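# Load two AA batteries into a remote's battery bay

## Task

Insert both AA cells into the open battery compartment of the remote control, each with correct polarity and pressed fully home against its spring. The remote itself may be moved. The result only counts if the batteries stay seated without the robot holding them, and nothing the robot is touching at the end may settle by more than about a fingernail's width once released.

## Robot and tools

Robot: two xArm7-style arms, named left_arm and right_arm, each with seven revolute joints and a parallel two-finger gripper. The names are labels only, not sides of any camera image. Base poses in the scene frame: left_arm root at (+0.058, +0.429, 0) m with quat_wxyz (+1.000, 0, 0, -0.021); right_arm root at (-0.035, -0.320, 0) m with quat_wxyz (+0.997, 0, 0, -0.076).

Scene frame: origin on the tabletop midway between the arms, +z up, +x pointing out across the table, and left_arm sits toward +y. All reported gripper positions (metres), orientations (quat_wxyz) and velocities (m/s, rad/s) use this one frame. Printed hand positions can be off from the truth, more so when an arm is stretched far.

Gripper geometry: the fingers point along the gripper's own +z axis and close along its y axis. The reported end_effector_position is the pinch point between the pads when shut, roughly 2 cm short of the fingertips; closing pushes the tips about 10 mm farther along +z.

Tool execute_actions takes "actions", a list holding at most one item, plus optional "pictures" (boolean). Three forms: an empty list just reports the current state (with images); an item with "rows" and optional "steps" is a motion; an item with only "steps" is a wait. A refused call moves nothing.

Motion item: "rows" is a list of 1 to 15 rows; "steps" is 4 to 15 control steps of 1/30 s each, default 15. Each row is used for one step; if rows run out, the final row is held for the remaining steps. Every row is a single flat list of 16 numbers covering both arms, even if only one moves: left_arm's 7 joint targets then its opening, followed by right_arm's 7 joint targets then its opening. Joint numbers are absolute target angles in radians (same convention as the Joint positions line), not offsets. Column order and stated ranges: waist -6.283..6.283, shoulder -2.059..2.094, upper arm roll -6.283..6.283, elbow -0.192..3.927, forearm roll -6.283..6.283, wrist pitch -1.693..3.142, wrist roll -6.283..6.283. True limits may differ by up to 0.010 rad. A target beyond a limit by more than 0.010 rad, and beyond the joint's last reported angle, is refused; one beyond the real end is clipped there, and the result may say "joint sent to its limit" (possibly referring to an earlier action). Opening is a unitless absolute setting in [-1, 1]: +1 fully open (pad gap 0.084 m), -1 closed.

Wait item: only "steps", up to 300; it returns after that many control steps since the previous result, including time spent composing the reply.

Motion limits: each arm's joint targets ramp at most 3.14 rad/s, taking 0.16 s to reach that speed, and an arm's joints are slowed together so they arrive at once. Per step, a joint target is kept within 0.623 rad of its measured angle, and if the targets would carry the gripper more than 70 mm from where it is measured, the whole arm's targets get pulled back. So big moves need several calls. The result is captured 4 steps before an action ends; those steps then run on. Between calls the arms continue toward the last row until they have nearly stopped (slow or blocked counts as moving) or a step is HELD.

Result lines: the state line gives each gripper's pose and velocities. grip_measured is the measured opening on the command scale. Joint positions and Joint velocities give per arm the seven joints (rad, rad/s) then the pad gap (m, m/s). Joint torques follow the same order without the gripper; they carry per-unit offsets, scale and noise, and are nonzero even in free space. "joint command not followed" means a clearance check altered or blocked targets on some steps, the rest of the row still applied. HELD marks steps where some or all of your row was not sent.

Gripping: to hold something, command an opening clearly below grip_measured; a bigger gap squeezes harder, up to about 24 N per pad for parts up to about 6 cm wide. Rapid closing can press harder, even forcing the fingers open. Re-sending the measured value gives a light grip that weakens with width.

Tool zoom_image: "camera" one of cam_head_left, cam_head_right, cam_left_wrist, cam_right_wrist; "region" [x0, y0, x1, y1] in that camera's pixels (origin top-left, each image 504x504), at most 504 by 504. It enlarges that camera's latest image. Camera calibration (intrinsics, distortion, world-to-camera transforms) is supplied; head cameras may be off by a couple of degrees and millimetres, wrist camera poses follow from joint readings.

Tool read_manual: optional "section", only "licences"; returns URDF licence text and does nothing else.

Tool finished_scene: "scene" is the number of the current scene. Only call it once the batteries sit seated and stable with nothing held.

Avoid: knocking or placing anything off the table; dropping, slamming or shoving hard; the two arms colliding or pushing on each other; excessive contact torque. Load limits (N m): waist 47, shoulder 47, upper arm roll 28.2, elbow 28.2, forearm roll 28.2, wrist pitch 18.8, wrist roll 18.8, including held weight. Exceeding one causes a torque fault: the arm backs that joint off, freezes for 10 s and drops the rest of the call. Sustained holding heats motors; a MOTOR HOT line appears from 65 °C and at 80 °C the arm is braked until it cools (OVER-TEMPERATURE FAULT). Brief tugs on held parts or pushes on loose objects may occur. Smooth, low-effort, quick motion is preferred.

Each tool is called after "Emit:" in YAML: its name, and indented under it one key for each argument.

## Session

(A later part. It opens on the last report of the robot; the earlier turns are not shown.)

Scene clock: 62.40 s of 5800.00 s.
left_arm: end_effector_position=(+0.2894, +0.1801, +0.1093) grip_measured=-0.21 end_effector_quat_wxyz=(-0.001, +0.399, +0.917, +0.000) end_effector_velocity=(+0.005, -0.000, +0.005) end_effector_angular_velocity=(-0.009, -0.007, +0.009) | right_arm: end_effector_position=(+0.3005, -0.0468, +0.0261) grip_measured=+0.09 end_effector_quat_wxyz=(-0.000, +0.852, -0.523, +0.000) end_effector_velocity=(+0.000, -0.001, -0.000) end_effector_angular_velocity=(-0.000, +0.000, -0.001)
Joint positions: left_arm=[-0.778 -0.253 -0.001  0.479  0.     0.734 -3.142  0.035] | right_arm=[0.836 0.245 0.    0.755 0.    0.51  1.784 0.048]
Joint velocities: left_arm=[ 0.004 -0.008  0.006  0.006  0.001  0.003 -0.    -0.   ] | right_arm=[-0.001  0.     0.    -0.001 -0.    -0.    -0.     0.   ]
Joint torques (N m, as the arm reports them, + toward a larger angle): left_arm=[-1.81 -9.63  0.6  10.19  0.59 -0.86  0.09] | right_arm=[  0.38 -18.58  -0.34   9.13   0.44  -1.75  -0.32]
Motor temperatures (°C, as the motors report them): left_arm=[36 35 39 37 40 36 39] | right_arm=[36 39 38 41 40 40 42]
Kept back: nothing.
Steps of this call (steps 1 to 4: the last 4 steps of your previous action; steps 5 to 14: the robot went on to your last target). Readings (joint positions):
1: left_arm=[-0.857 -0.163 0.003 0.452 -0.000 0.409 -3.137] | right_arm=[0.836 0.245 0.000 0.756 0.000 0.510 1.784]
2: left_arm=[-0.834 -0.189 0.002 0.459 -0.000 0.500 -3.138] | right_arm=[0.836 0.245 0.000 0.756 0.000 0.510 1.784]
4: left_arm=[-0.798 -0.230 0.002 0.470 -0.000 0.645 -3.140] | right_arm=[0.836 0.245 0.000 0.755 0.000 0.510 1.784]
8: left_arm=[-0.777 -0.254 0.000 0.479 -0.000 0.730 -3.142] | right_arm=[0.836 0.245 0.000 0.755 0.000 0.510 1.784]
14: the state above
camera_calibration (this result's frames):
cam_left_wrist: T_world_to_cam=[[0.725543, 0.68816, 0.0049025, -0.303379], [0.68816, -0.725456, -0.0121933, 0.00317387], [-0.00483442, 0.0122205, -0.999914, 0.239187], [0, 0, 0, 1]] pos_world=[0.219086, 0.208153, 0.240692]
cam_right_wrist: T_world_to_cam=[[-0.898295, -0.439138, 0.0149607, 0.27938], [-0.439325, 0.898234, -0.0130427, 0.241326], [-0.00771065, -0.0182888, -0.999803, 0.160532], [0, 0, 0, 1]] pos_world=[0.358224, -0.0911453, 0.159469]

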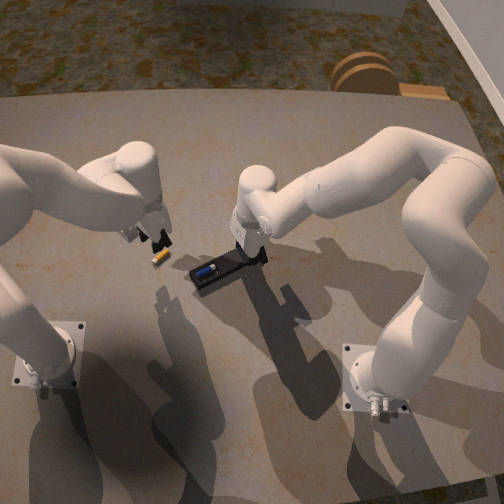

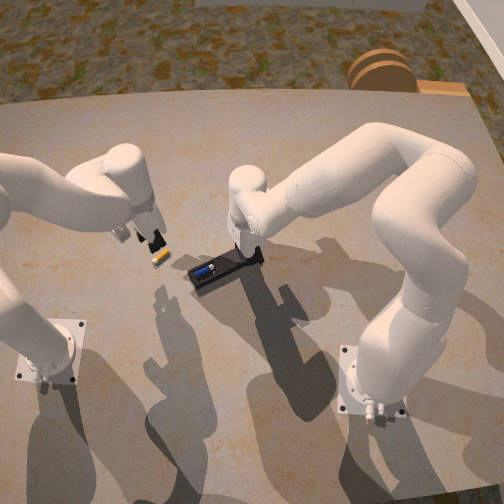

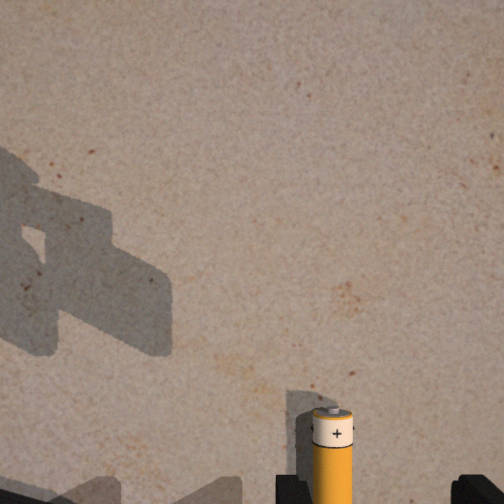

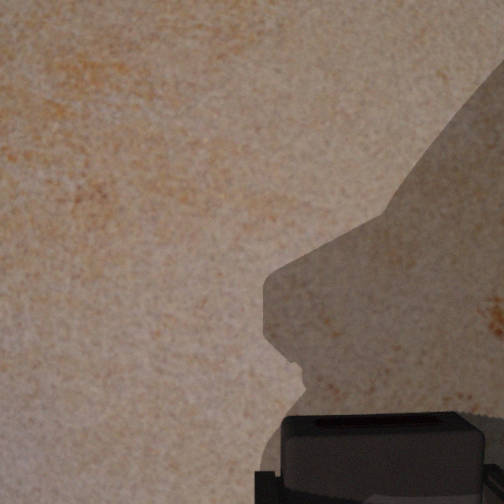

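Emit:
execute_actions:
  actions:
    - {"rows":[[-0.777,-0.194,0,0.1985,0,0.0925,-3.1416,-0.3,0.8355,0.245,0,0.7553,0,0.5103,1.7835,-0.5]],"steps":14}

Emit:
execute_actions:
  actions:
    - {"rows":[[-0.777,-0.164,0,0.199,0,0.063,-3.1416,-0.3,0.8355,0.245,0,0.7553,0,0.5103,1.7835,-0.5],[-0.777,-0.134,0,0.1995,0,0.034,-3.1416,-0.3,0.8355,0.245,0,0.7553,0,0.5103,1.7835,-0.5],[-0.777,-0.105,0,0.200,0,0.005,-3.1416,-0.3,0.8355,0.245,0,0.7553,0,0.5103,1.7835,-0.5],[-0.777,-0.078,0,0.2007,0,-0.021,-3.1416,-0.3,0.8355,0.245,0,0.7553,0,0.5103,1.7835,-0.5],[-0.777,-0.055,0,0.2012,0,-0.044,-3.1416,-0.3,0.8355,0.245,0,0.7553,0,0.5103,1.7835,-0.5],[-0.777,-0.038,0,0.2016,0,-0.060,-3.1416,-0.3,0.8355,0.245,0,0.7553,0,0.5103,1.7835,-0.5],[-0.777,-0.026,0,0.2019,0,-0.072,-3.1416,-0.3,0.8355,0.245,0,0.7553,0,0.5103,1.7835,-0.5],[-0.777,-0.0166,0,0.2021,0,-0.0813,-3.1416,-0.3,0.8355,0.245,0,0.7553,0,0.5103,1.7835,-0.5]],"steps":15}
  pictures: true

Scene clock: 63.93 s of 5800.00 s.
left_arm: end_effector_position=(+0.2908, +0.1795, +0.0594) grip_measured=-0.32 end_effector_quat_wxyz=(+0.115, +0.395, +0.910, -0.050) end_effector_velocity=(-0.029, +0.032, -0.089) end_effector_angular_velocity=(-0.494, -0.461, +0.002) | right_arm: end_effector_position=(+0.3004, -0.0468, +0.0260) grip_measured=+0.09 end_effector_quat_wxyz=(-0.000, +0.852, -0.523, -0.000) end_effector_velocity=(+0.000, +0.000, +0.000) end_effector_angular_velocity=(+0.000, +0.000, -0.001)
Joint positions: left_arm=[-0.777 -0.199  0.     0.225 -0.     0.172 -3.142  0.03 ] | right_arm=[ 0.835  0.245 -0.     0.755 -0.     0.51   1.784  0.048]
Joint velocities: left_arm=[-0.     0.155  0.001 -0.705 -0.002 -1.536 -0.     0.   ] | right_arm=[-0.    -0.001  0.     0.     0.001  0.     0.001  0.   ]
Joint torques (N m, as the arm reports them, + toward a larger angle): left_arm=[ -1.83 -12.08   0.37  12.92   0.45  -0.64   0.07] | right_arm=[  0.51 -18.51  -0.44   9.18   0.45  -1.84  -0.34]
Motor temperatures (°C, as the motors report them): left_arm=[36 35 39 37 40 36 39] | right_arm=[36 39 38 41 40 40 42]
Steps of this call (steps 1 to 30: the robot went on to your last target; steps 31 to 36: nothing new was sent; steps 37 to 46: the first 10 steps of this action). Readings (joint positions):
37: left_arm=[-0.777 -0.255 0.000 0.479 -0.000 0.734 -3.142] | right_arm=[0.835 0.245 -0.000 0.755 -0.000 0.510 1.783]
38: left_arm=[-0.777 -0.254 -0.000 0.476 -0.000 0.724 -3.142] | right_arm=[0.835 0.245 -0.000 0.755 -0.000 0.510 1.784]
40: left_arm=[-0.777 -0.249 -0.000 0.448 0.000 0.652 -3.142] | right_arm=[0.835 0.245 -0.000 0.755 -0.000 0.510 1.784]
44: left_arm=[-0.777 -0.214 0.000 0.292 0.000 0.312 -3.142] | right_arm=[0.835 0.245 -0.000 0.755 -0.000 0.510 1.784]
46: the state above

Scene clock: 64.43 s of 5800.00 s.
left_arm: end_effector_position=(+0.2922, +0.1780, +0.0246) grip_measured=-0.32 end_effector_quat_wxyz=(+0.135, +0.394, +0.907, -0.059) end_effector_velocity=(+0.009, -0.010, +0.002) end_effector_angular_velocity=(-0.036, -0.035, -0.003) | right_arm: end_effector_position=(+0.3004, -0.0468, +0.0260) grip_measured=+0.09 end_effector_quat_wxyz=(-0.000, +0.852, -0.523, -0.000) end_effector_velocity=(+0.000, +0.000, +0.000) end_effector_angular_velocity=(+0.000, -0.001, +0.001)
Joint positions: left_arm=[-0.777 -0.017  0.     0.201 -0.    -0.078 -3.142  0.03 ] | right_arm=[ 0.835  0.245 -0.     0.755 -0.     0.51   1.784  0.048]
Joint velocities: left_arm=[-0.001  0.037 -0.002  0.011 -0.    -0.077  0.001  0.   ] | right_arm=[-0.     0.     0.     0.001 -0.001  0.    -0.     0.   ]
Joint torques (N m, as the arm reports them, + toward a larger angle): left_arm=[ -1.93 -11.8    0.2    7.44   0.64  -1.32   0.09] | right_arm=[  0.32 -18.56  -0.46   8.99   0.38  -1.78  -0.34]
Motor temperatures (°C, as the motors report them): left_arm=[36 35 39 37 40 36 39] | right_arm=[36 39 38 41 40 40 42]
Steps of this call (steps 1 to 4: the last 4 steps of your previous action; steps 5 to 15: the first 11 steps of this action). Readings (joint positions):
5: left_arm=[-0.777 -0.194 -0.000 0.200 0.000 0.093 -3.142] | right_arm=[0.835 0.245 -0.000 0.755 0.000 0.510 1.783]
6: left_arm=[-0.777 -0.187 -0.000 0.202 0.000 0.083 -3.142] | right_arm=[0.835 0.245 -0.000 0.755 -0.000 0.510 1.784]
8: left_arm=[-0.777 -0.145 -0.000 0.204 0.000 0.041 -3.142] | right_arm=[0.835 0.245 -0.000 0.755 -0.000 0.510 1.784]
12: left_arm=[-0.777 -0.044 0.000 0.201 -0.000 -0.052 -3.142] | right_arm=[0.835 0.245 -0.000 0.755 -0.000 0.510 1.783]
15: the state above
camera_calibration (this result's frames):
cam_left_wrist: T_world_to_cam=[[0.723585, 0.690233, 0.00203506, -0.303262], [0.662088, -0.694908, 0.28061, -0.00636418], [0.1951, -0.201698, -0.95982, 0.133212], [0, 0, 0, 1]] pos_world=[0.19766, 0.231767, 0.130263]
cam_right_wrist: T_world_to_cam=[[-0.898288, -0.439148, 0.0150726, 0.279335], [-0.439337, 0.898227, -0.0130745, 0.241342], [-0.007797, -0.0183666, -0.999801, 0.160519], [0, 0, 0, 1]] pos_world=[0.358206, -0.0911623, 0.159432]

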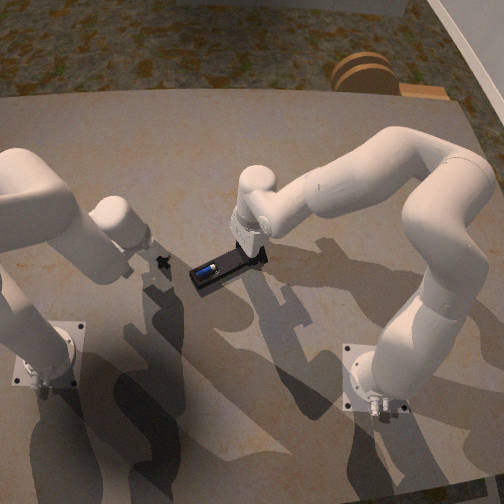

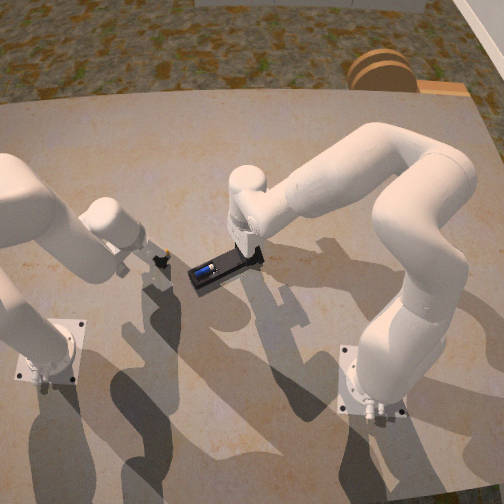

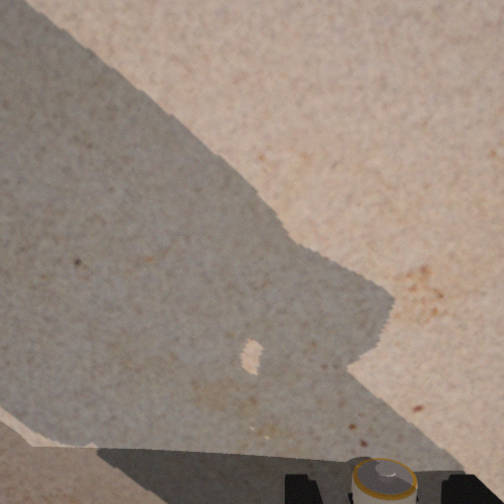

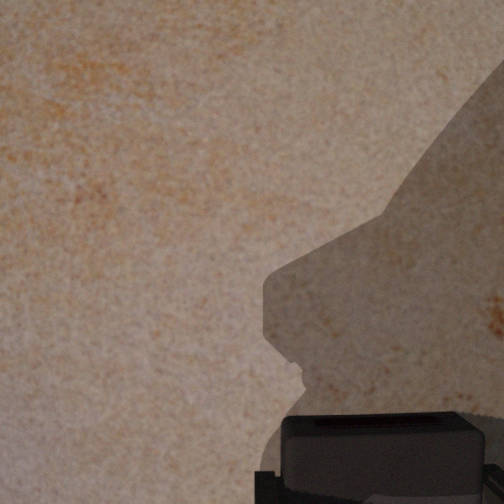

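Close gradually.

Emit:
execute_actions:
  actions:
    - {"rows":[[-0.777,-0.0166,0,0.2021,0,-0.0813,-3.1416,-0.5,0.8355,0.245,0,0.7553,0,0.5103,1.7835,-0.5],[-0.777,-0.0166,0,0.2021,0,-0.0813,-3.1416,-0.55,0.8355,0.245,0,0.7553,0,0.5103,1.7835,-0.5],[-0.777,-0.0166,0,0.2021,0,-0.0813,-3.1416,-0.6,0.8355,0.245,0,0.7553,0,0.5103,1.7835,-0.5],[-0.777,-0.0166,0,0.2021,0,-0.0813,-3.1416,-0.65,0.8355,0.245,0,0.7553,0,0.5103,1.7835,-0.5],[-0.777,-0.0166,0,0.2021,0,-0.0813,-3.1416,-0.7,0.8355,0.245,0,0.7553,0,0.5103,1.7835,-0.5],[-0.777,-0.0166,0,0.2021,0,-0.0813,-3.1416,-0.8,0.8355,0.245,0,0.7553,0,0.5103,1.7835,-0.5],[-0.777,-0.0166,0,0.2021,0,-0.0813,-3.1416,-0.9,0.8355,0.245,0,0.7553,0,0.5103,1.7835,-0.5],[-0.777,-0.0166,0,0.2021,0,-0.0813,-3.1416,-1,0.8355,0.245,0,0.7553,0,0.5103,1.7835,-0.5]],"steps":14}

Scene clock: 65.10 s of 5800.00 s.
left_arm: end_effector_position=(+0.2931, +0.1769, +0.0256) grip_measured=-0.69 end_effector_quat_wxyz=(+0.137, +0.394, +0.907, -0.060) end_effector_velocity=(+0.000, -0.001, +0.000) end_effector_angular_velocity=(-0.000, -0.001, -0.002) | right_arm: end_effector_position=(+0.3004, -0.0468, +0.0260) grip_measured=+0.09 end_effector_quat_wxyz=(-0.000, +0.852, -0.523, -0.000) end_effector_velocity=(-0.001, +0.000, -0.000) end_effector_angular_velocity=(-0.001, +0.001, +0.002)
Joint positions: left_arm=[-0.777 -0.017  0.     0.202 -0.    -0.081 -3.142  0.014] | right_arm=[ 0.835  0.245 -0.     0.755  0.     0.51   1.784  0.048]
Joint velocities: left_arm=[ 0.     0.    -0.     0.001  0.002 -0.     0.    -0.   ] | right_arm=[ 0.001  0.     0.    -0.001  0.001 -0.    -0.001 -0.   ]
Joint torques (N m, as the arm reports them, + toward a larger angle): left_arm=[-1.95 -9.96  0.35  6.64  0.44 -1.2  -0.01] | right_arm=[  0.53 -18.59  -0.47   9.02   0.46  -1.71  -0.39]
Motor temperatures (°C, as the motors report them): left_arm=[36 35 39 37 40 36 39] | right_arm=[36 39 38 41 40 40 42]
Steps of this call (steps 1 to 4: the last 4 steps of your previous action; steps 5 to 10: the robot went on to your last target; steps 11 to 20: the first 10 steps of this action). Readings (joint positions):
11: left_arm=[-0.777 -0.017 -0.000 0.202 -0.000 -0.081 -3.142] | right_arm=[0.835 0.245 -0.000 0.755 -0.000 0.510 1.783]
12: left_arm=[-0.777 -0.017 -0.000 0.202 0.000 -0.081 -3.142] | right_arm=[0.835 0.245 -0.000 0.755 -0.000 0.510 1.784]
14: left_arm=[-0.777 -0.017 -0.000 0.202 -0.000 -0.081 -3.142] | right_arm=[0.835 0.245 -0.000 0.755 -0.000 0.510 1.784]
18: left_arm=[-0.777 -0.017 0.000 0.202 -0.000 -0.081 -3.142] | right_arm=[0.835 0.245 -0.000 0.755 -0.000 0.510 1.784]
20: the state above

Emit:
execute_actions:
  actions:
    - {"rows":[[-0.777,-0.06,0,0.2012,0,-0.04,-3.1416,-1,0.8355,0.245,0,0.7553,0,0.5103,1.7835,-0.5],[-0.777,-0.12,0,0.20,0,0.02,-3.1416,-1,0.8355,0.245,0,0.7553,0,0.5103,1.7835,-0.5],[-0.777,-0.194,0,0.1985,0,0.0925,-3.1416,-1,0.8355,0.245,0,0.7553,0,0.5103,1.7835,-0.5],[-0.80,-0.194,0,0.23,0,0.14,-3.1416,-1,0.8355,0.245,0,0.7553,0,0.5103,1.7835,-0.5],[-0.85,-0.16,0,0.30,0,0.22,-3.145,-1,0.8355,0.245,0,0.7553,0,0.5103,1.7835,-0.5],[-0.92,-0.11,0,0.40,0,0.34,-3.15,-1,0.8355,0.245,0,0.7553,0,0.5103,1.7835,-0.5],[-1.0,-0.05,0,0.52,0,0.48,-3.155,-1,0.8355,0.245,0,0.7553,0,0.5103,1.7835,-0.5],[-1.08,0.0153,0,0.6394,0,0.6241,-3.161,-1,0.8355,0.245,0,0.7553,0,0.5103,1.7835,-0.5]],"steps":15}

Emit:
execute_actions:
  actions:
    - {"steps":16}
  pictures: true

Scene clock: 66.17 s of 5800.00 s.
left_arm: end_effector_position=(+0.2661, +0.1112, +0.0741) grip_measured=-0.69 end_effector_quat_wxyz=(+0.062, +0.469, +0.880, -0.034) end_effector_velocity=(-0.266, -0.429, +0.022) end_effector_angular_velocity=(+0.941, +0.624, -1.133) | right_arm: end_effector_position=(+0.3004, -0.0468, +0.0260) grip_measured=+0.09 end_effector_quat_wxyz=(-0.000, +0.852, -0.523, -0.000) end_effector_velocity=(-0.001, -0.000, -0.000) end_effector_angular_velocity=(+0.000, +0.001, -0.001)
Joint positions: left_arm=[-0.949 -0.097  0.001  0.454  0.     0.41  -3.152  0.014] | right_arm=[ 0.835  0.245 -0.     0.755 -0.     0.51   1.783  0.048]
Joint velocities: left_arm=[-1.177  1.031 -0.032  1.731  0.005  1.83  -0.081 -0.   ] | right_arm=[ 0.    -0.    -0.    -0.001  0.001 -0.     0.    -0.   ]
Joint torques (N m, as the arm reports them, + toward a larger angle): left_arm=[ -1.28 -10.25   0.05   5.41   0.6   -0.55   0.05] | right_arm=[  0.31 -18.55  -0.37   9.13   0.39  -1.77  -0.4 ]
Motor temperatures (°C, as the motors report them): left_arm=[36 35 39 37 40 36 39] | right_arm=[36 39 38 41 40 40 42]
Steps of this call (steps 1 to 4: the last 4 steps of your previous action; steps 5 to 15: the robot went on to your last target; steps 16 to 21: nothing new was sent; steps 22 to 32: the first 11 steps of this action). Readings (joint positions):
22: left_arm=[-0.777 -0.017 0.000 0.202 0.000 -0.081 -3.142] | right_arm=[0.835 0.245 -0.000 0.755 -0.000 0.510 1.783]
23: left_arm=[-0.777 -0.024 0.000 0.202 0.000 -0.071 -3.142] | right_arm=[0.835 0.245 -0.000 0.755 -0.000 0.510 1.784]
25: left_arm=[-0.777 -0.085 0.000 0.198 -0.000 -0.006 -3.142] | right_arm=[0.835 0.245 -0.000 0.755 0.000 0.510 1.784]
29: left_arm=[-0.827 -0.180 0.003 0.273 -0.000 0.223 -3.144] | right_arm=[0.835 0.245 -0.000 0.755 0.000 0.510 1.784]
32: the state above

Scene clock: 66.70 s of 5800.00 s.
left_arm: end_effector_position=(+0.2299, +0.0723, +0.0749) grip_measured=-0.69 end_effector_quat_wxyz=(-0.000, +0.523, +0.852, +0.000) end_effector_velocity=(-0.003, -0.004, +0.001) end_effector_angular_velocity=(-0.003, -0.001, -0.011) | right_arm: end_effector_position=(+0.3004, -0.0468, +0.0260) grip_measured=+0.09 end_effector_quat_wxyz=(-0.000, +0.852, -0.523, -0.000) end_effector_velocity=(-0.001, -0.000, -0.000) end_effector_angular_velocity=(-0.001, +0.001, +0.002)
Joint positions: left_arm=[-1.079  0.015  0.     0.639  0.     0.624 -3.161  0.014] | right_arm=[ 0.835  0.245 -0.     0.755 -0.     0.51   1.783  0.048]
Joint velocities: left_arm=[-0.006  0.002 -0.004  0.006 -0.     0.001  0.001 -0.   ] | right_arm=[ 0.001  0.     0.    -0.001 -0.001  0.    -0.    -0.   ]
Joint torques (N m, as the arm reports them, + toward a larger angle): left_arm=[ -1.64 -13.14   0.27   9.33   0.63  -0.78   0.28] | right_arm=[  0.38 -18.59  -0.36   9.06   0.34  -1.74  -0.39]
Motor temperatures (°C, as the motors report them): left_arm=[36 35 39 37 40 36 39] | right_arm=[36 39 38 41 40 40 42]
Kept back: nothing.
Steps of this call (steps 1 to 4: the last 4 steps of your previous action; steps 5 to 16: the robot went on to your last target). Readings (joint positions):
1: left_arm=[-0.987 -0.063 -0.000 0.510 0.000 0.472 -3.154] | right_arm=[0.835 0.245 -0.000 0.755 -0.000 0.510 1.784]
2: left_arm=[-1.024 -0.031 -0.001 0.560 0.000 0.529 -3.157] | right_arm=[0.835 0.245 -0.000 0.755 0.000 0.510 1.783]
4: left_arm=[-1.072 0.009 -0.006 0.626 0.000 0.601 -3.160] | right_arm=[0.835 0.245 -0.000 0.755 -0.000 0.510 1.783]
8: left_arm=[-1.080 0.016 0.000 0.636 0.000 0.623 -3.161] | right_arm=[0.835 0.245 -0.000 0.755 -0.000 0.510 1.783]
16: the state above
camera_calibration (this result's frames):
cam_left_wrist: T_world_to_cam=[[0.887856, 0.460097, 0.00472761, -0.206655], [0.460121, -0.887787, -0.0111445, 0.0295078], [-0.000930458, 0.01207, -0.999927, 0.20491], [0, 0, 0, 1]] pos_world=[0.170094, 0.118805, 0.2062]
cam_right_wrist: T_world_to_cam=[[-0.898288, -0.439149, 0.0150729, 0.279335], [-0.439339, 0.898226, -0.0130743, 0.241342], [-0.00779729, -0.0183666, -0.999801, 0.160519], [0, 0, 0, 1]] pos_world=[0.358205, -0.0911616, 0.159432]

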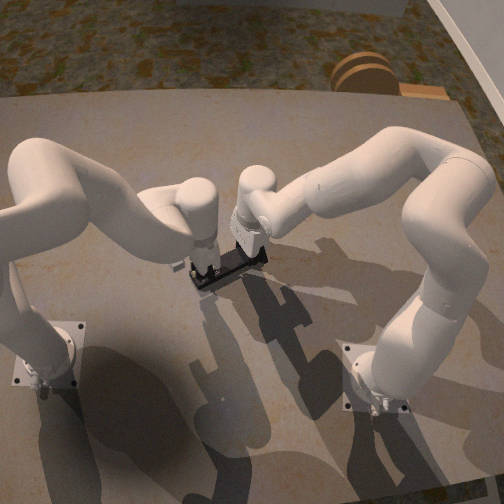

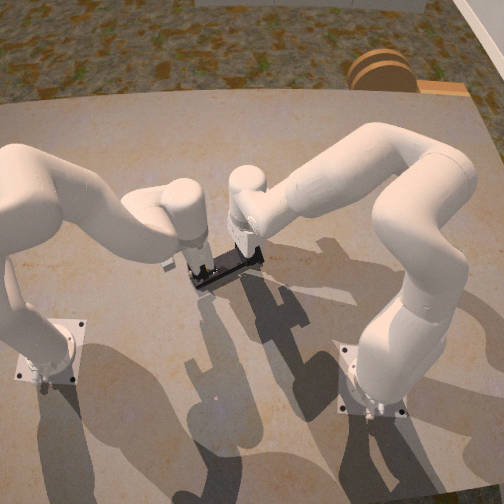

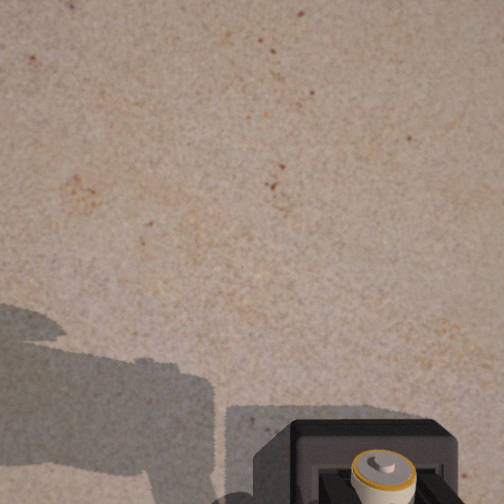

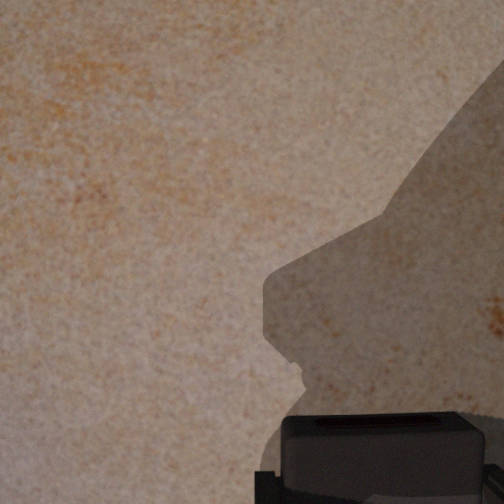

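Emit:
execute_actions:
  actions:
    - {"rows":[[-1.088,0.0153,0,0.6394,0,0.6241,-3.169,-1,0.8355,0.245,0,0.7553,0,0.5103,1.7835,-0.5],[-1.088,0.0153,0,0.6394,0,0.6241,-3.169,-1,0.8355,0.245,0,0.7553,0,0.5103,1.7835,-0.5],[-1.088,0.027,0,0.637,0,0.610,-3.169,-1,0.8355,0.245,0,0.7553,0,0.5103,1.7835,-0.5],[-1.088,0.039,0,0.635,0,0.596,-3.169,-1,0.8355,0.245,0,0.7553,0,0.5103,1.7835,-0.5],[-1.088,0.051,0,0.633,0,0.582,-3.169,-1,0.8355,0.245,0,0.7553,0,0.5103,1.7835,-0.5],[-1.088,0.062,0,0.631,0,0.569,-3.169,-1,0.8355,0.245,0,0.7553,0,0.5103,1.7835,-0.5],[-1.088,0.072,0,0.629,0,0.557,-3.169,-1,0.8355,0.245,0,0.7553,0,0.5103,1.7835,-0.5],[-1.088,0.080,0,0.6277,0,0.5477,-3.169,-1,0.8355,0.245,0,0.7553,0,0.5103,1.7835,-0.5],[-1.088,0.086,0,0.6266,0,0.5406,-3.169,-1,0.8355,0.245,0,0.7553,0,0.5103,1.7835,-0.5],[-1.088,0.091,0,0.6257,0,0.5347,-3.169,-1,0.8355,0.245,0,0.7553,0,0.5103,1.7835,-0.5],[-1.088,0.095,0,0.625,0,0.530,-3.169,-1,0.8355,0.245,0,0.7553,0,0.5103,1.7835,-0.5],[-1.088,0.0985,0,0.6244,0,0.5259,-3.169,-1,0.8355,0.245,0,0.7553,0,0.5103,1.7835,-0.5]],"steps":15}

Emit:
execute_actions:
  actions:
    - {"steps":8}
  pictures: true

Scene clock: 68.33 s of 5800.00 s.
left_arm: end_effector_position=(+0.2265, +0.0715, +0.0482) grip_measured=-0.69 end_effector_quat_wxyz=(-0.002, +0.523, +0.852, +0.001) end_effector_velocity=(+0.005, +0.001, -0.061) end_effector_angular_velocity=(-0.008, -0.004, +0.010) | right_arm: end_effector_position=(+0.3003, -0.0468, +0.0260) grip_measured=+0.09 end_effector_quat_wxyz=(+0.000, +0.852, -0.523, -0.000) end_effector_velocity=(-0.005, -0.002, -0.004) end_effector_angular_velocity=(-0.007, +0.010, +0.002)
Joint positions: left_arm=[-1.088  0.087  0.     0.625  0.     0.542 -3.169  0.014] | right_arm=[ 0.836  0.245  0.     0.755 -0.     0.51   1.783  0.048]
Joint velocities: left_arm=[ 0.003  0.172  0.008 -0.027 -0.001 -0.208  0.002 -0.   ] | right_arm=[ 0.001  0.002  0.003 -0.009  0.     0.001  0.001 -0.   ]
Joint torques (N m, as the arm reports them, + toward a larger angle): left_arm=[ -2.55 -15.49  -0.49   9.07   0.49  -0.62   0.02] | right_arm=[  0.17 -18.68  -0.61   9.38   0.38  -2.02  -0.34]
Motor temperatures (°C, as the motors report them): left_arm=[36 35 39 37 40 36 39] | right_arm=[36 39 38 41 40 40 42]
Steps of this call (steps 1 to 15: the robot went on to your last target; steps 16 to 38: nothing new was sent; steps 39 to 49: the first 11 steps of this action). Readings (joint positions):
39: left_arm=[-1.080 0.015 0.000 0.639 -0.000 0.624 -3.162] | right_arm=[0.835 0.245 -0.000 0.755 -0.000 0.510 1.784]
40: left_arm=[-1.083 0.015 0.001 0.639 -0.000 0.624 -3.165] | right_arm=[0.836 0.245 -0.000 0.755 -0.000 0.510 1.783]
42: left_arm=[-1.087 0.019 -0.000 0.639 0.000 0.617 -3.168] | right_arm=[0.835 0.245 -0.000 0.755 0.000 0.510 1.784]
46: left_arm=[-1.088 0.061 -0.000 0.631 0.000 0.570 -3.169] | right_arm=[0.836 0.245 0.000 0.755 0.000 0.510 1.783]
49: the state above

Scene clock: 68.60 s of 5800.00 s.
left_arm: end_effector_position=(+0.2275, +0.0696, +0.0456) grip_measured=-0.69 end_effector_quat_wxyz=(+0.001, +0.523, +0.852, -0.001) end_effector_velocity=(-0.001, +0.000, -0.000) end_effector_angular_velocity=(+0.000, +0.001, +0.001) | right_arm: end_effector_position=(+0.3003, -0.0469, +0.0259) grip_measured=+0.09 end_effector_quat_wxyz=(+0.000, +0.852, -0.523, -0.000) end_effector_velocity=(+0.001, +0.000, +0.001) end_effector_angular_velocity=(+0.001, -0.002, -0.000)
Joint positions: left_arm=[-1.088  0.097  0.     0.626  0.     0.526 -3.169  0.014] | right_arm=[ 0.836  0.245  0.     0.755 -0.     0.51   1.783  0.048]
Joint velocities: left_arm=[-0.001  0.001 -0.    -0.001 -0.001 -0.001 -0.001  0.   ] | right_arm=[-0.001 -0.001 -0.     0.001 -0.     0.     0.    -0.   ]
Joint torques (N m, as the arm reports them, + toward a larger angle): left_arm=[ -3.08 -12.5   -0.47   7.44   0.69  -0.55   0.12] | right_arm=[  0.31 -18.81  -0.54   9.35   0.41  -2.06  -0.28]
Motor temperatures (°C, as the motors report them): left_arm=[36 35 39 37 40 36 39] | right_arm=[36 39 38 41 40 40 42]
Kept back: nothing.
Steps of this call (steps 1 to 4: the last 4 steps of your previous action; steps 5 to 8: the robot went on to your last target). Readings (joint positions):
1: left_arm=[-1.088 0.092 0.000 0.625 0.000 0.536 -3.169] | right_arm=[0.836 0.245 0.000 0.755 -0.000 0.510 1.783]
2: left_arm=[-1.088 0.095 0.000 0.625 0.000 0.530 -3.169] | right_arm=[0.836 0.245 0.000 0.755 -0.000 0.510 1.783]
4: left_arm=[-1.088 0.097 0.000 0.626 0.000 0.526 -3.169] | right_arm=[0.836 0.245 0.000 0.755 -0.000 0.510 1.783]
8: the state above
camera_calibration (this result's frames):
cam_left_wrist: T_world_to_cam=[[0.888068, 0.459688, 0.00466821, -0.203142], [0.459711, -0.888033, -0.00791547, 0.0279121], [0.000506882, 0.00917551, -0.999958, 0.17548], [0, 0, 0, 1]] pos_world=[0.167483, 0.116558, 0.176642]
cam_right_wrist: T_world_to_cam=[[-0.898224, -0.439266, 0.0154786, 0.27914], [-0.439463, 0.898164, -0.013156, 0.241368], [-0.00812332, -0.0186193, -0.999794, 0.160502], [0, 0, 0, 1]] pos_world=[0.358107, -0.0911829, 0.159323]

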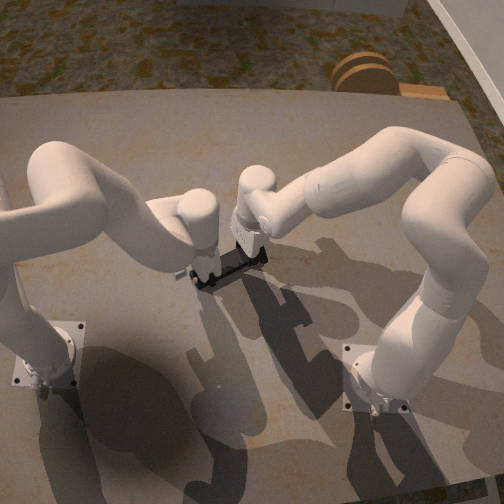

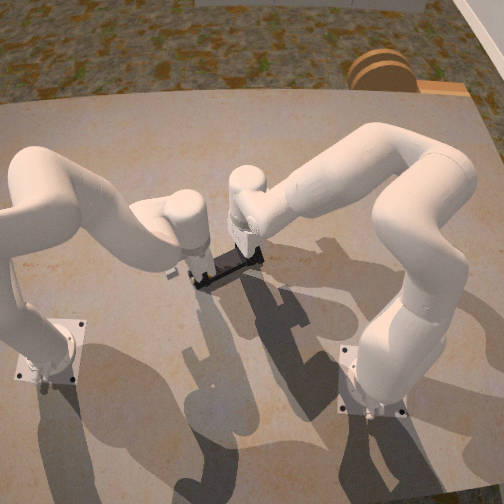

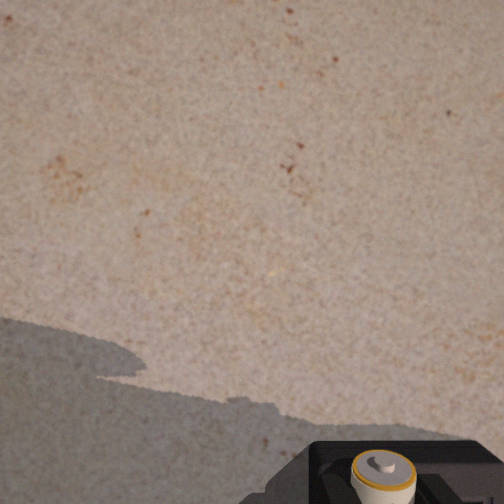

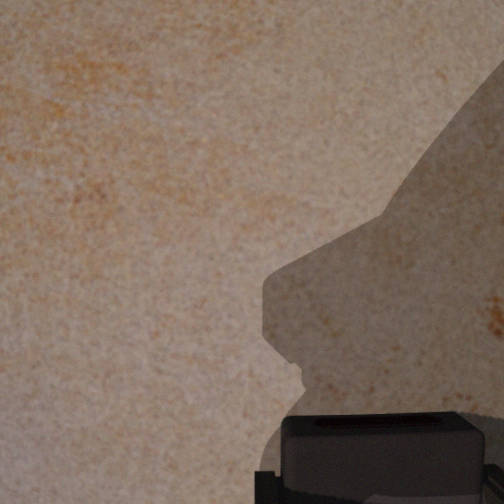

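Emit:
execute_actions:
  actions:
    - {"rows":[[-1.088,0.0985,0,0.6244,0,0.5259,-3.169,-0.7,0.8355,0.245,0,0.7553,0,0.5103,1.7835,-0.5],[-1.088,0.0985,0,0.6244,0,0.5259,-3.169,-0.66,0.8355,0.245,0,0.7553,0,0.5103,1.7835,-0.5],[-1.088,0.0985,0,0.6244,0,0.5259,-3.169,-0.62,0.8355,0.245,0,0.7553,0,0.5103,1.7835,-0.5],[-1.088,0.0985,0,0.6244,0,0.5259,-3.169,-0.55,0.8355,0.245,0,0.7553,0,0.5103,1.7835,-0.5],[-1.088,0.0985,0,0.6244,0,0.5259,-3.169,-0.45,0.8355,0.245,0,0.7553,0,0.5103,1.7835,-0.5]],"steps":10}

Emit:
execute_actions:
  actions:
    - {"rows":[[-1.088,0.08,0,0.625,0,0.52,-3.169,-0.45,0.8355,0.245,0,0.7553,0,0.5103,1.7835,-0.5],[-1.088,0.05,0,0.60,0,0.47,-3.169,-0.45,0.8355,0.245,0,0.7553,0,0.5103,1.7835,-0.5],[-1.088,0.0,0,0.55,0,0.35,-3.169,-0.45,0.8355,0.245,0,0.7553,0,0.5103,1.7835,-0.5],[-1.088,-0.02,0,0.48,0,0.15,-3.169,-0.7,0.8355,0.245,0,0.7553,0,0.5103,1.7835,-0.5],[-1.088,-0.02,0,0.40,0,-0.08,-3.169,-1,0.8355,0.245,0,0.7553,0,0.5103,1.7835,-0.5]],"steps":15}

Emit:
execute_actions:
  actions:
    - {"steps":12}
  pictures: true

Scene clock: 69.37 s of 5800.00 s.
left_arm: end_effector_position=(+0.2252, +0.0718, +0.0430) grip_measured=-0.47 end_effector_quat_wxyz=(-0.002, +0.524, +0.851, +0.001) end_effector_velocity=(-0.004, +0.005, -0.006) end_effector_angular_velocity=(+0.013, +0.008, -0.003) | right_arm: end_effector_position=(+0.3006, -0.0467, +0.0262) grip_measured=+0.09 end_effector_quat_wxyz=(-0.000, +0.852, -0.523, +0.000) end_effector_velocity=(+0.000, +0.000, +0.000) end_effector_angular_velocity=(-0.001, +0.000, -0.000)
Joint positions: left_arm=[-1.089  0.1   -0.001  0.622 -0.     0.527 -3.169  0.023] | right_arm=[ 0.835  0.245 -0.     0.756 -0.     0.51   1.784  0.048]
Joint velocities: left_arm=[-0.001  0.009 -0.004 -0.009 -0.002 -0.002 -0.     0.018] | right_arm=[-0.     0.     0.     0.001 -0.001  0.002  0.001  0.   ]
Joint torques (N m, as the arm reports them, + toward a larger angle): left_arm=[ -1.51 -13.7    0.71   8.39   0.63  -0.58   0.05] | right_arm=[  0.17 -18.7   -0.6    9.18   0.38  -2.02  -0.3 ]
Motor temperatures (°C, as the motors report them): left_arm=[36 35 39 37 40 36 39] | right_arm=[36 39 38 41 40 40 42]
Steps of this call (steps 1 to 17: the robot went on to your last target; steps 18 to 23: the first 6 steps of this action). Readings (joint positions):
18: left_arm=[-1.088 0.098 0.000 0.625 0.000 0.526 -3.169] | right_arm=[0.836 0.245 0.000 0.755 -0.000 0.510 1.783]
19: left_arm=[-1.088 0.098 0.000 0.625 0.000 0.526 -3.169] | right_arm=[0.836 0.245 0.000 0.755 -0.000 0.510 1.783]
21: left_arm=[-1.088 0.100 -0.001 0.623 -0.000 0.527 -3.169] | right_arm=[0.836 0.245 -0.000 0.756 -0.000 0.510 1.784]
23: the state above

Scene clock: 69.87 s of 5800.00 s.
left_arm: end_effector_position=(+0.2455, +0.0307, +0.0893) grip_measured=-1.00 end_effector_quat_wxyz=(+0.189, +0.510, +0.830, -0.123) end_effector_velocity=(+0.019, -0.036, +0.080) end_effector_angular_velocity=(-0.773, -0.364, +0.004) | right_arm: end_effector_position=(+0.3005, -0.0468, +0.0261) grip_measured=+0.09 end_effector_quat_wxyz=(-0.000, +0.852, -0.523, +0.000) end_effector_velocity=(-0.000, +0.000, -0.000) end_effector_angular_velocity=(+0.000, +0.001, -0.001)
Joint positions: left_arm=[-1.088 -0.016 -0.     0.414 -0.    -0.026 -3.169  0.   ] | right_arm=[ 0.835  0.245 -0.     0.755  0.     0.51   1.784  0.048]
Joint velocities: left_arm=[ 0.001 -0.081  0.001 -0.438 -0.    -1.212 -0.001  0.   ] | right_arm=[ 0.    -0.     0.    -0.001  0.002 -0.    -0.     0.   ]
Joint torques (N m, as the arm reports them, + toward a larger angle): left_arm=[ -1.7  -12.1    0.44  11.39   0.53  -0.63   0.09] | right_arm=[  0.54 -18.67  -0.38   9.11   0.36  -1.85  -0.33]
Motor temperatures (°C, as the motors report them): left_arm=[36 35 39 37 40 36 39] | right_arm=[36 39 38 41 40 40 42]
Steps of this call (steps 1 to 4: the last 4 steps of your previous action; steps 5 to 15: the first 11 steps of this action). Readings (joint positions):
5: left_arm=[-1.088 0.100 -0.000 0.622 -0.000 0.526 -3.169] | right_arm=[0.835 0.245 -0.000 0.756 0.000 0.510 1.784]
6: left_arm=[-1.088 0.095 -0.000 0.621 -0.000 0.524 -3.169] | right_arm=[0.835 0.245 -0.000 0.756 0.000 0.510 1.784]
8: left_arm=[-1.088 0.062 0.000 0.606 -0.000 0.483 -3.169] | right_arm=[0.835 0.245 -0.000 0.756 0.000 0.510 1.784]
12: left_arm=[-1.088 -0.002 -0.000 0.493 0.000 0.181 -3.169] | right_arm=[0.835 0.245 -0.000 0.755 0.000 0.510 1.784]
15: the state above

Scene clock: 70.27 s of 5800.00 s.
left_arm: end_effector_position=(+0.2474, +0.0267, +0.0956) grip_measured=-1.00 end_effector_quat_wxyz=(+0.207, +0.507, +0.825, -0.135) end_effector_velocity=(-0.000, +0.001, -0.000) end_effector_angular_velocity=(-0.000, +0.001, +0.002) | right_arm: end_effector_position=(+0.3004, -0.0468, +0.0260) grip_measured=+0.09 end_effector_quat_wxyz=(-0.000, +0.852, -0.523, +0.000) end_effector_velocity=(-0.001, +0.000, -0.000) end_effector_angular_velocity=(-0.000, +0.001, +0.002)
Joint positions: left_arm=[-1.088 -0.02   0.     0.4    0.    -0.08  -3.169  0.   ] | right_arm=[ 0.835  0.245 -0.     0.755 -0.     0.51   1.783  0.048]
Joint velocities: left_arm=[-0.    -0.002 -0.    -0.004 -0.001 -0.002 -0.     0.   ] | right_arm=[ 0.001  0.     0.    -0.     0.    -0.    -0.001 -0.   ]
Joint torques (N m, as the arm reports them, + toward a larger angle): left_arm=[ -1.61 -11.67   0.46   8.38   0.59  -1.41   0.08] | right_arm=[  0.38 -18.57  -0.37   9.09   0.42  -1.78  -0.39]
Motor temperatures (°C, as the motors report them): left_arm=[36 35 39 37 40 36 39] | right_arm=[36 39 38 41 40 40 42]
Kept back: nothing.
Steps of this call (steps 1 to 4: the last 4 steps of your previous action; steps 5 to 12: the robot went on to your last target). Readings (joint positions):
1: left_arm=[-1.088 -0.018 0.000 0.404 -0.000 -0.055 -3.169] | right_arm=[0.835 0.245 -0.000 0.755 0.000 0.510 1.784]
2: left_arm=[-1.088 -0.019 0.000 0.400 -0.000 -0.069 -3.169] | right_arm=[0.835 0.245 -0.000 0.755 0.000 0.510 1.784]
4: left_arm=[-1.088 -0.019 0.000 0.400 -0.000 -0.077 -3.169] | right_arm=[0.835 0.245 -0.000 0.755 0.000 0.510 1.784]
8: left_arm=[-1.088 -0.020 0.000 0.401 0.000 -0.079 -3.169] | right_arm=[0.835 0.245 -0.000 0.755 0.000 0.510 1.784]
12: the state above
camera_calibration (this result's frames):
cam_left_wrist: T_world_to_cam=[[0.889272, 0.457192, -0.0130583, -0.199922], [0.40918, -0.782478, 0.469361, -0.0549081], [0.20437, -0.422733, -0.88291, 0.175744], [0, 0, 0, 1]] pos_world=[0.164336, 0.122731, 0.178328]
cam_right_wrist: T_world_to_cam=[[-0.898303, -0.439118, 0.0150442, 0.279355], [-0.439307, 0.898242, -0.0130732, 0.241347], [-0.00777267, -0.0183528, -0.999801, 0.160522], [0, 0, 0, 1]] pos_world=[0.358218, -0.0911722, 0.159442]

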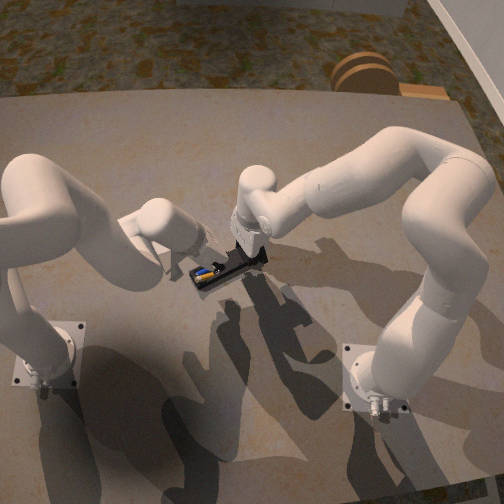

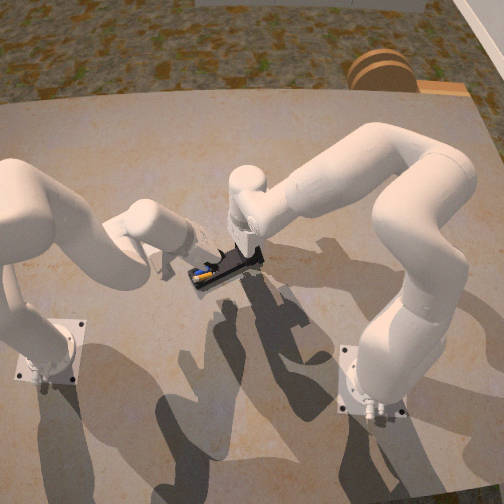

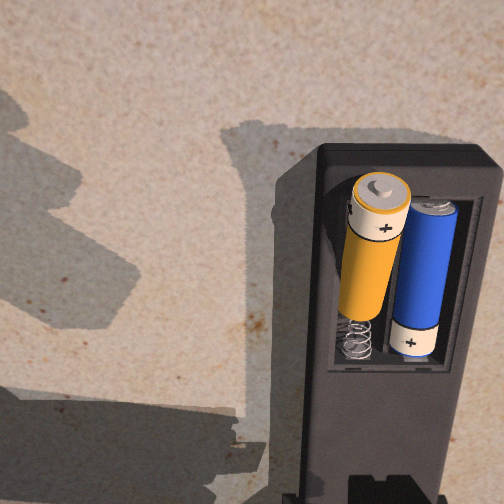

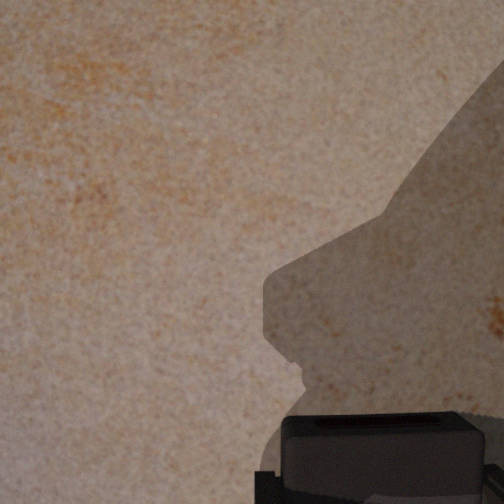

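Emit:
zoom_image:
  camera: "cam_left_wrist"
  region: [290, 140, 504, 390]

Region (290, 140, 504, 390) of cam_left_wrist's 504x504 image, scaled by 2.016, with more detail than that image has; it fills the left 431 columns of this view, and the rest is white.

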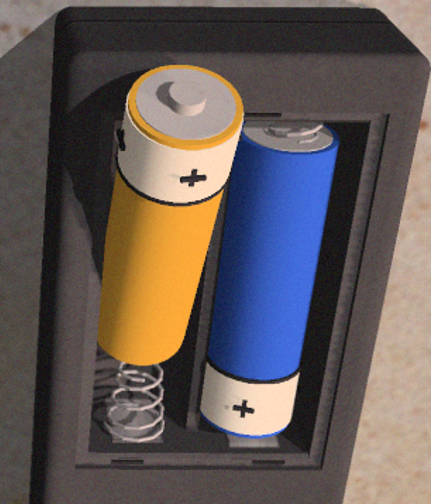

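Emit:
execute_actions:
  actions:
    - {"rows":[[-1.088,-0.06,0,0.25,0,-0.25,-3.169,-1,0.8355,0.245,0,0.7553,0,0.5103,1.7835,-0.5],[-1.088,-0.06,0,0.25,0,-0.25,-3.169,-1,0.8355,0.245,0,0.7553,0,0.5103,1.7835,-0.5],[-1.088,-0.06,0,0.2,0,-0.35,-3.169,-1,0.8355,0.245,0,0.7553,0,0.5103,1.7835,-0.5],[-1.088,-0.05,0,0.15,0,-0.42,-3.169,-1,0.8355,0.245,0,0.7553,0,0.5103,1.7835,-0.5],[-1.088,-0.05,0,0.12,0,-0.44,-3.169,-1,0.8355,0.245,0,0.7553,0,0.5103,1.7835,-0.5],[-1.088,-0.05,0,0.12,0,-0.44,-3.169,-1,0.8355,0.245,0,0.7553,0,0.5103,1.7835,-0.5],[-1.088,-0.035,0,0.123,0,-0.447,-3.169,-1,0.8355,0.245,0,0.7553,0,0.5103,1.7835,-0.5],[-1.088,-0.0209,0,0.1262,0,-0.4529,-3.169,-1,0.8355,0.245,0,0.7553,0,0.5103,1.7835,-0.5]],"steps":15}

Emit:
execute_actions:
  actions:
    - {"steps":10}
  pictures: true

Scene clock: 72.73 s of 5800.00 s.
left_arm: end_effector_position=(+0.2179, +0.0894, +0.0666) grip_measured=-1.00 end_effector_quat_wxyz=(+0.243, +0.501, +0.815, -0.159) end_effector_velocity=(+0.019, -0.038, +0.018) end_effector_angular_velocity=(-0.111, -0.053, +0.002) | right_arm: end_effector_position=(+0.3004, -0.0468, +0.0260) grip_measured=+0.09 end_effector_quat_wxyz=(+0.000, +0.852, -0.523, -0.000) end_effector_velocity=(+0.000, -0.001, -0.000) end_effector_angular_velocity=(-0.001, +0.000, -0.001)
Joint positions: left_arm=[-1.088 -0.022  0.     0.122 -0.    -0.446 -3.169  0.   ] | right_arm=[ 0.836  0.245  0.     0.755 -0.     0.51   1.783  0.048]
Joint velocities: left_arm=[ 0.001  0.097  0.002  0.078  0.    -0.143  0.001  0.   ] | right_arm=[-0.001  0.    -0.    -0.    -0.001 -0.     0.001 -0.   ]
Joint torques (N m, as the arm reports them, + toward a larger angle): left_arm=[ -2.29 -13.05   0.37   7.6    0.59  -1.37   0.17] | right_arm=[  0.41 -18.58  -0.45   9.12   0.53  -1.82  -0.34]
Motor temperatures (°C, as the motors report them): left_arm=[36 35 39 37 40 36 39] | right_arm=[36 39 38 41 40 40 42]
Steps of this call (steps 1 to 30: the robot went on to your last target; steps 31 to 63: nothing new was sent; steps 64 to 74: the first 11 steps of this action). Readings (joint positions):
64: left_arm=[-1.088 -0.020 0.000 0.400 0.000 -0.081 -3.169] | right_arm=[0.836 0.245 0.000 0.755 -0.000 0.510 1.783]
65: left_arm=[-1.088 -0.022 0.000 0.394 0.000 -0.090 -3.169] | right_arm=[0.836 0.245 0.000 0.755 -0.000 0.510 1.783]
67: left_arm=[-1.088 -0.037 0.000 0.338 0.000 -0.162 -3.169] | right_arm=[0.836 0.245 0.000 0.755 -0.000 0.510 1.783]
71: left_arm=[-1.088 -0.048 -0.000 0.147 -0.000 -0.396 -3.169] | right_arm=[0.836 0.245 0.000 0.755 -0.000 0.510 1.783]
74: the state above

Scene clock: 73.07 s of 5800.00 s.
left_arm: end_effector_position=(+0.2193, +0.0864, +0.0693) grip_measured=-1.00 end_effector_quat_wxyz=(+0.248, +0.500, +0.814, -0.162) end_effector_velocity=(-0.002, +0.003, -0.003) end_effector_angular_velocity=(+0.007, +0.003, -0.004) | right_arm: end_effector_position=(+0.3004, -0.0468, +0.0260) grip_measured=+0.09 end_effector_quat_wxyz=(+0.000, +0.852, -0.523, -0.000) end_effector_velocity=(+0.000, -0.000, +0.000) end_effector_angular_velocity=(+0.000, -0.000, +0.001)
Joint positions: left_arm=[-1.088 -0.021 -0.     0.127  0.    -0.453 -3.169  0.   ] | right_arm=[0.836 0.245 0.    0.755 0.    0.51  1.783 0.048]
Joint velocities: left_arm=[-0.001  0.001 -0.    -0.007  0.002 -0.     0.     0.   ] | right_arm=[-0.001 -0.     0.     0.    -0.     0.    -0.001  0.   ]
Joint torques (N m, as the arm reports them, + toward a larger angle): left_arm=[-2.   -9.67  0.35  6.29  0.62 -1.46  0.07] | right_arm=[  0.34 -18.58  -0.38   9.17   0.36  -1.8   -0.34]
Motor temperatures (°C, as the motors report them): left_arm=[36 35 39 37 40 36 39] | right_arm=[36 39 38 41 40 40 42]
Kept back: nothing.
Steps of this call (steps 1 to 4: the last 4 steps of your previous action; steps 5 to 10: the robot went on to your last target). Readings (joint positions):
1: left_arm=[-1.088 -0.020 0.000 0.125 -0.000 -0.450 -3.169] | right_arm=[0.836 0.245 0.000 0.755 -0.000 0.510 1.783]
2: left_arm=[-1.088 -0.020 0.000 0.128 -0.000 -0.451 -3.169] | right_arm=[0.836 0.245 0.000 0.755 -0.000 0.510 1.783]
4: left_arm=[-1.088 -0.021 -0.000 0.129 0.000 -0.453 -3.169] | right_arm=[0.836 0.245 0.000 0.755 -0.000 0.510 1.783]
8: left_arm=[-1.088 -0.021 -0.000 0.128 0.000 -0.453 -3.169] | right_arm=[0.836 0.245 0.000 0.755 0.000 0.510 1.783]
10: the state above
camera_calibration (this result's frames):
cam_left_wrist: T_world_to_cam=[[0.889916, 0.455829, -0.0163996, -0.20228], [0.387006, -0.735548, 0.556053, 0.0104807], [0.241402, -0.501187, -0.830985, 0.178586], [0, 0, 0, 1]] pos_world=[0.132846, 0.189419, 0.139257]
cam_right_wrist: T_world_to_cam=[[-0.898282, -0.439162, 0.0150801, 0.279328], [-0.439351, 0.89822, -0.0130739, 0.24134], [-0.00780375, -0.0183695, -0.999801, 0.160519], [0, 0, 0, 1]] pos_world=[0.358201, -0.0911575, 0.15943]

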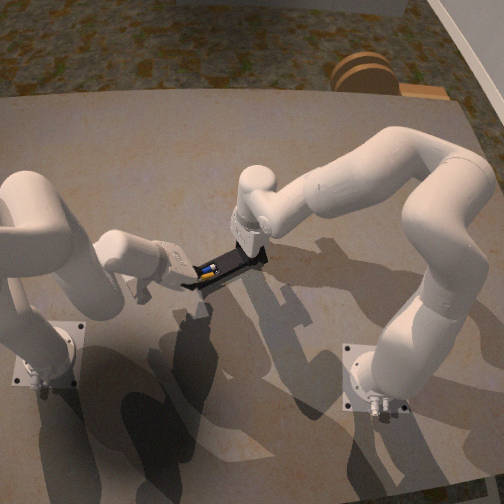

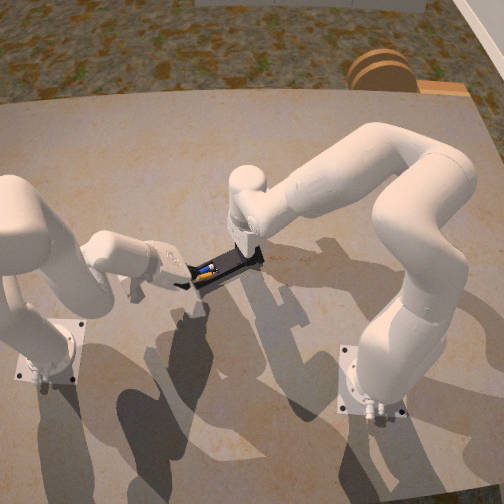

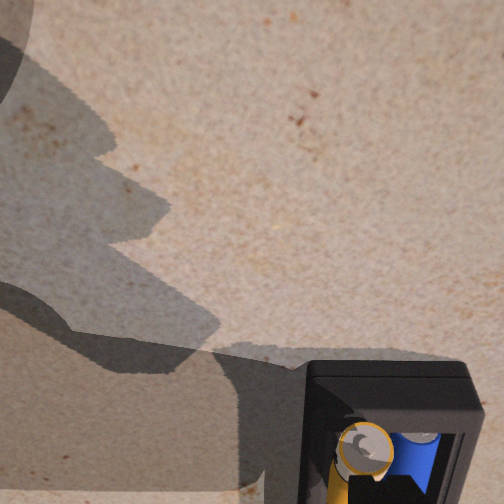

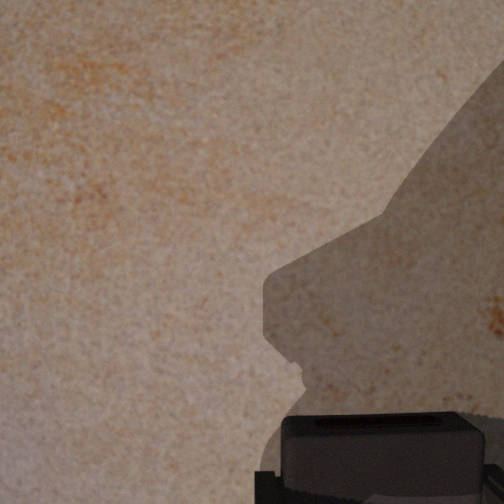

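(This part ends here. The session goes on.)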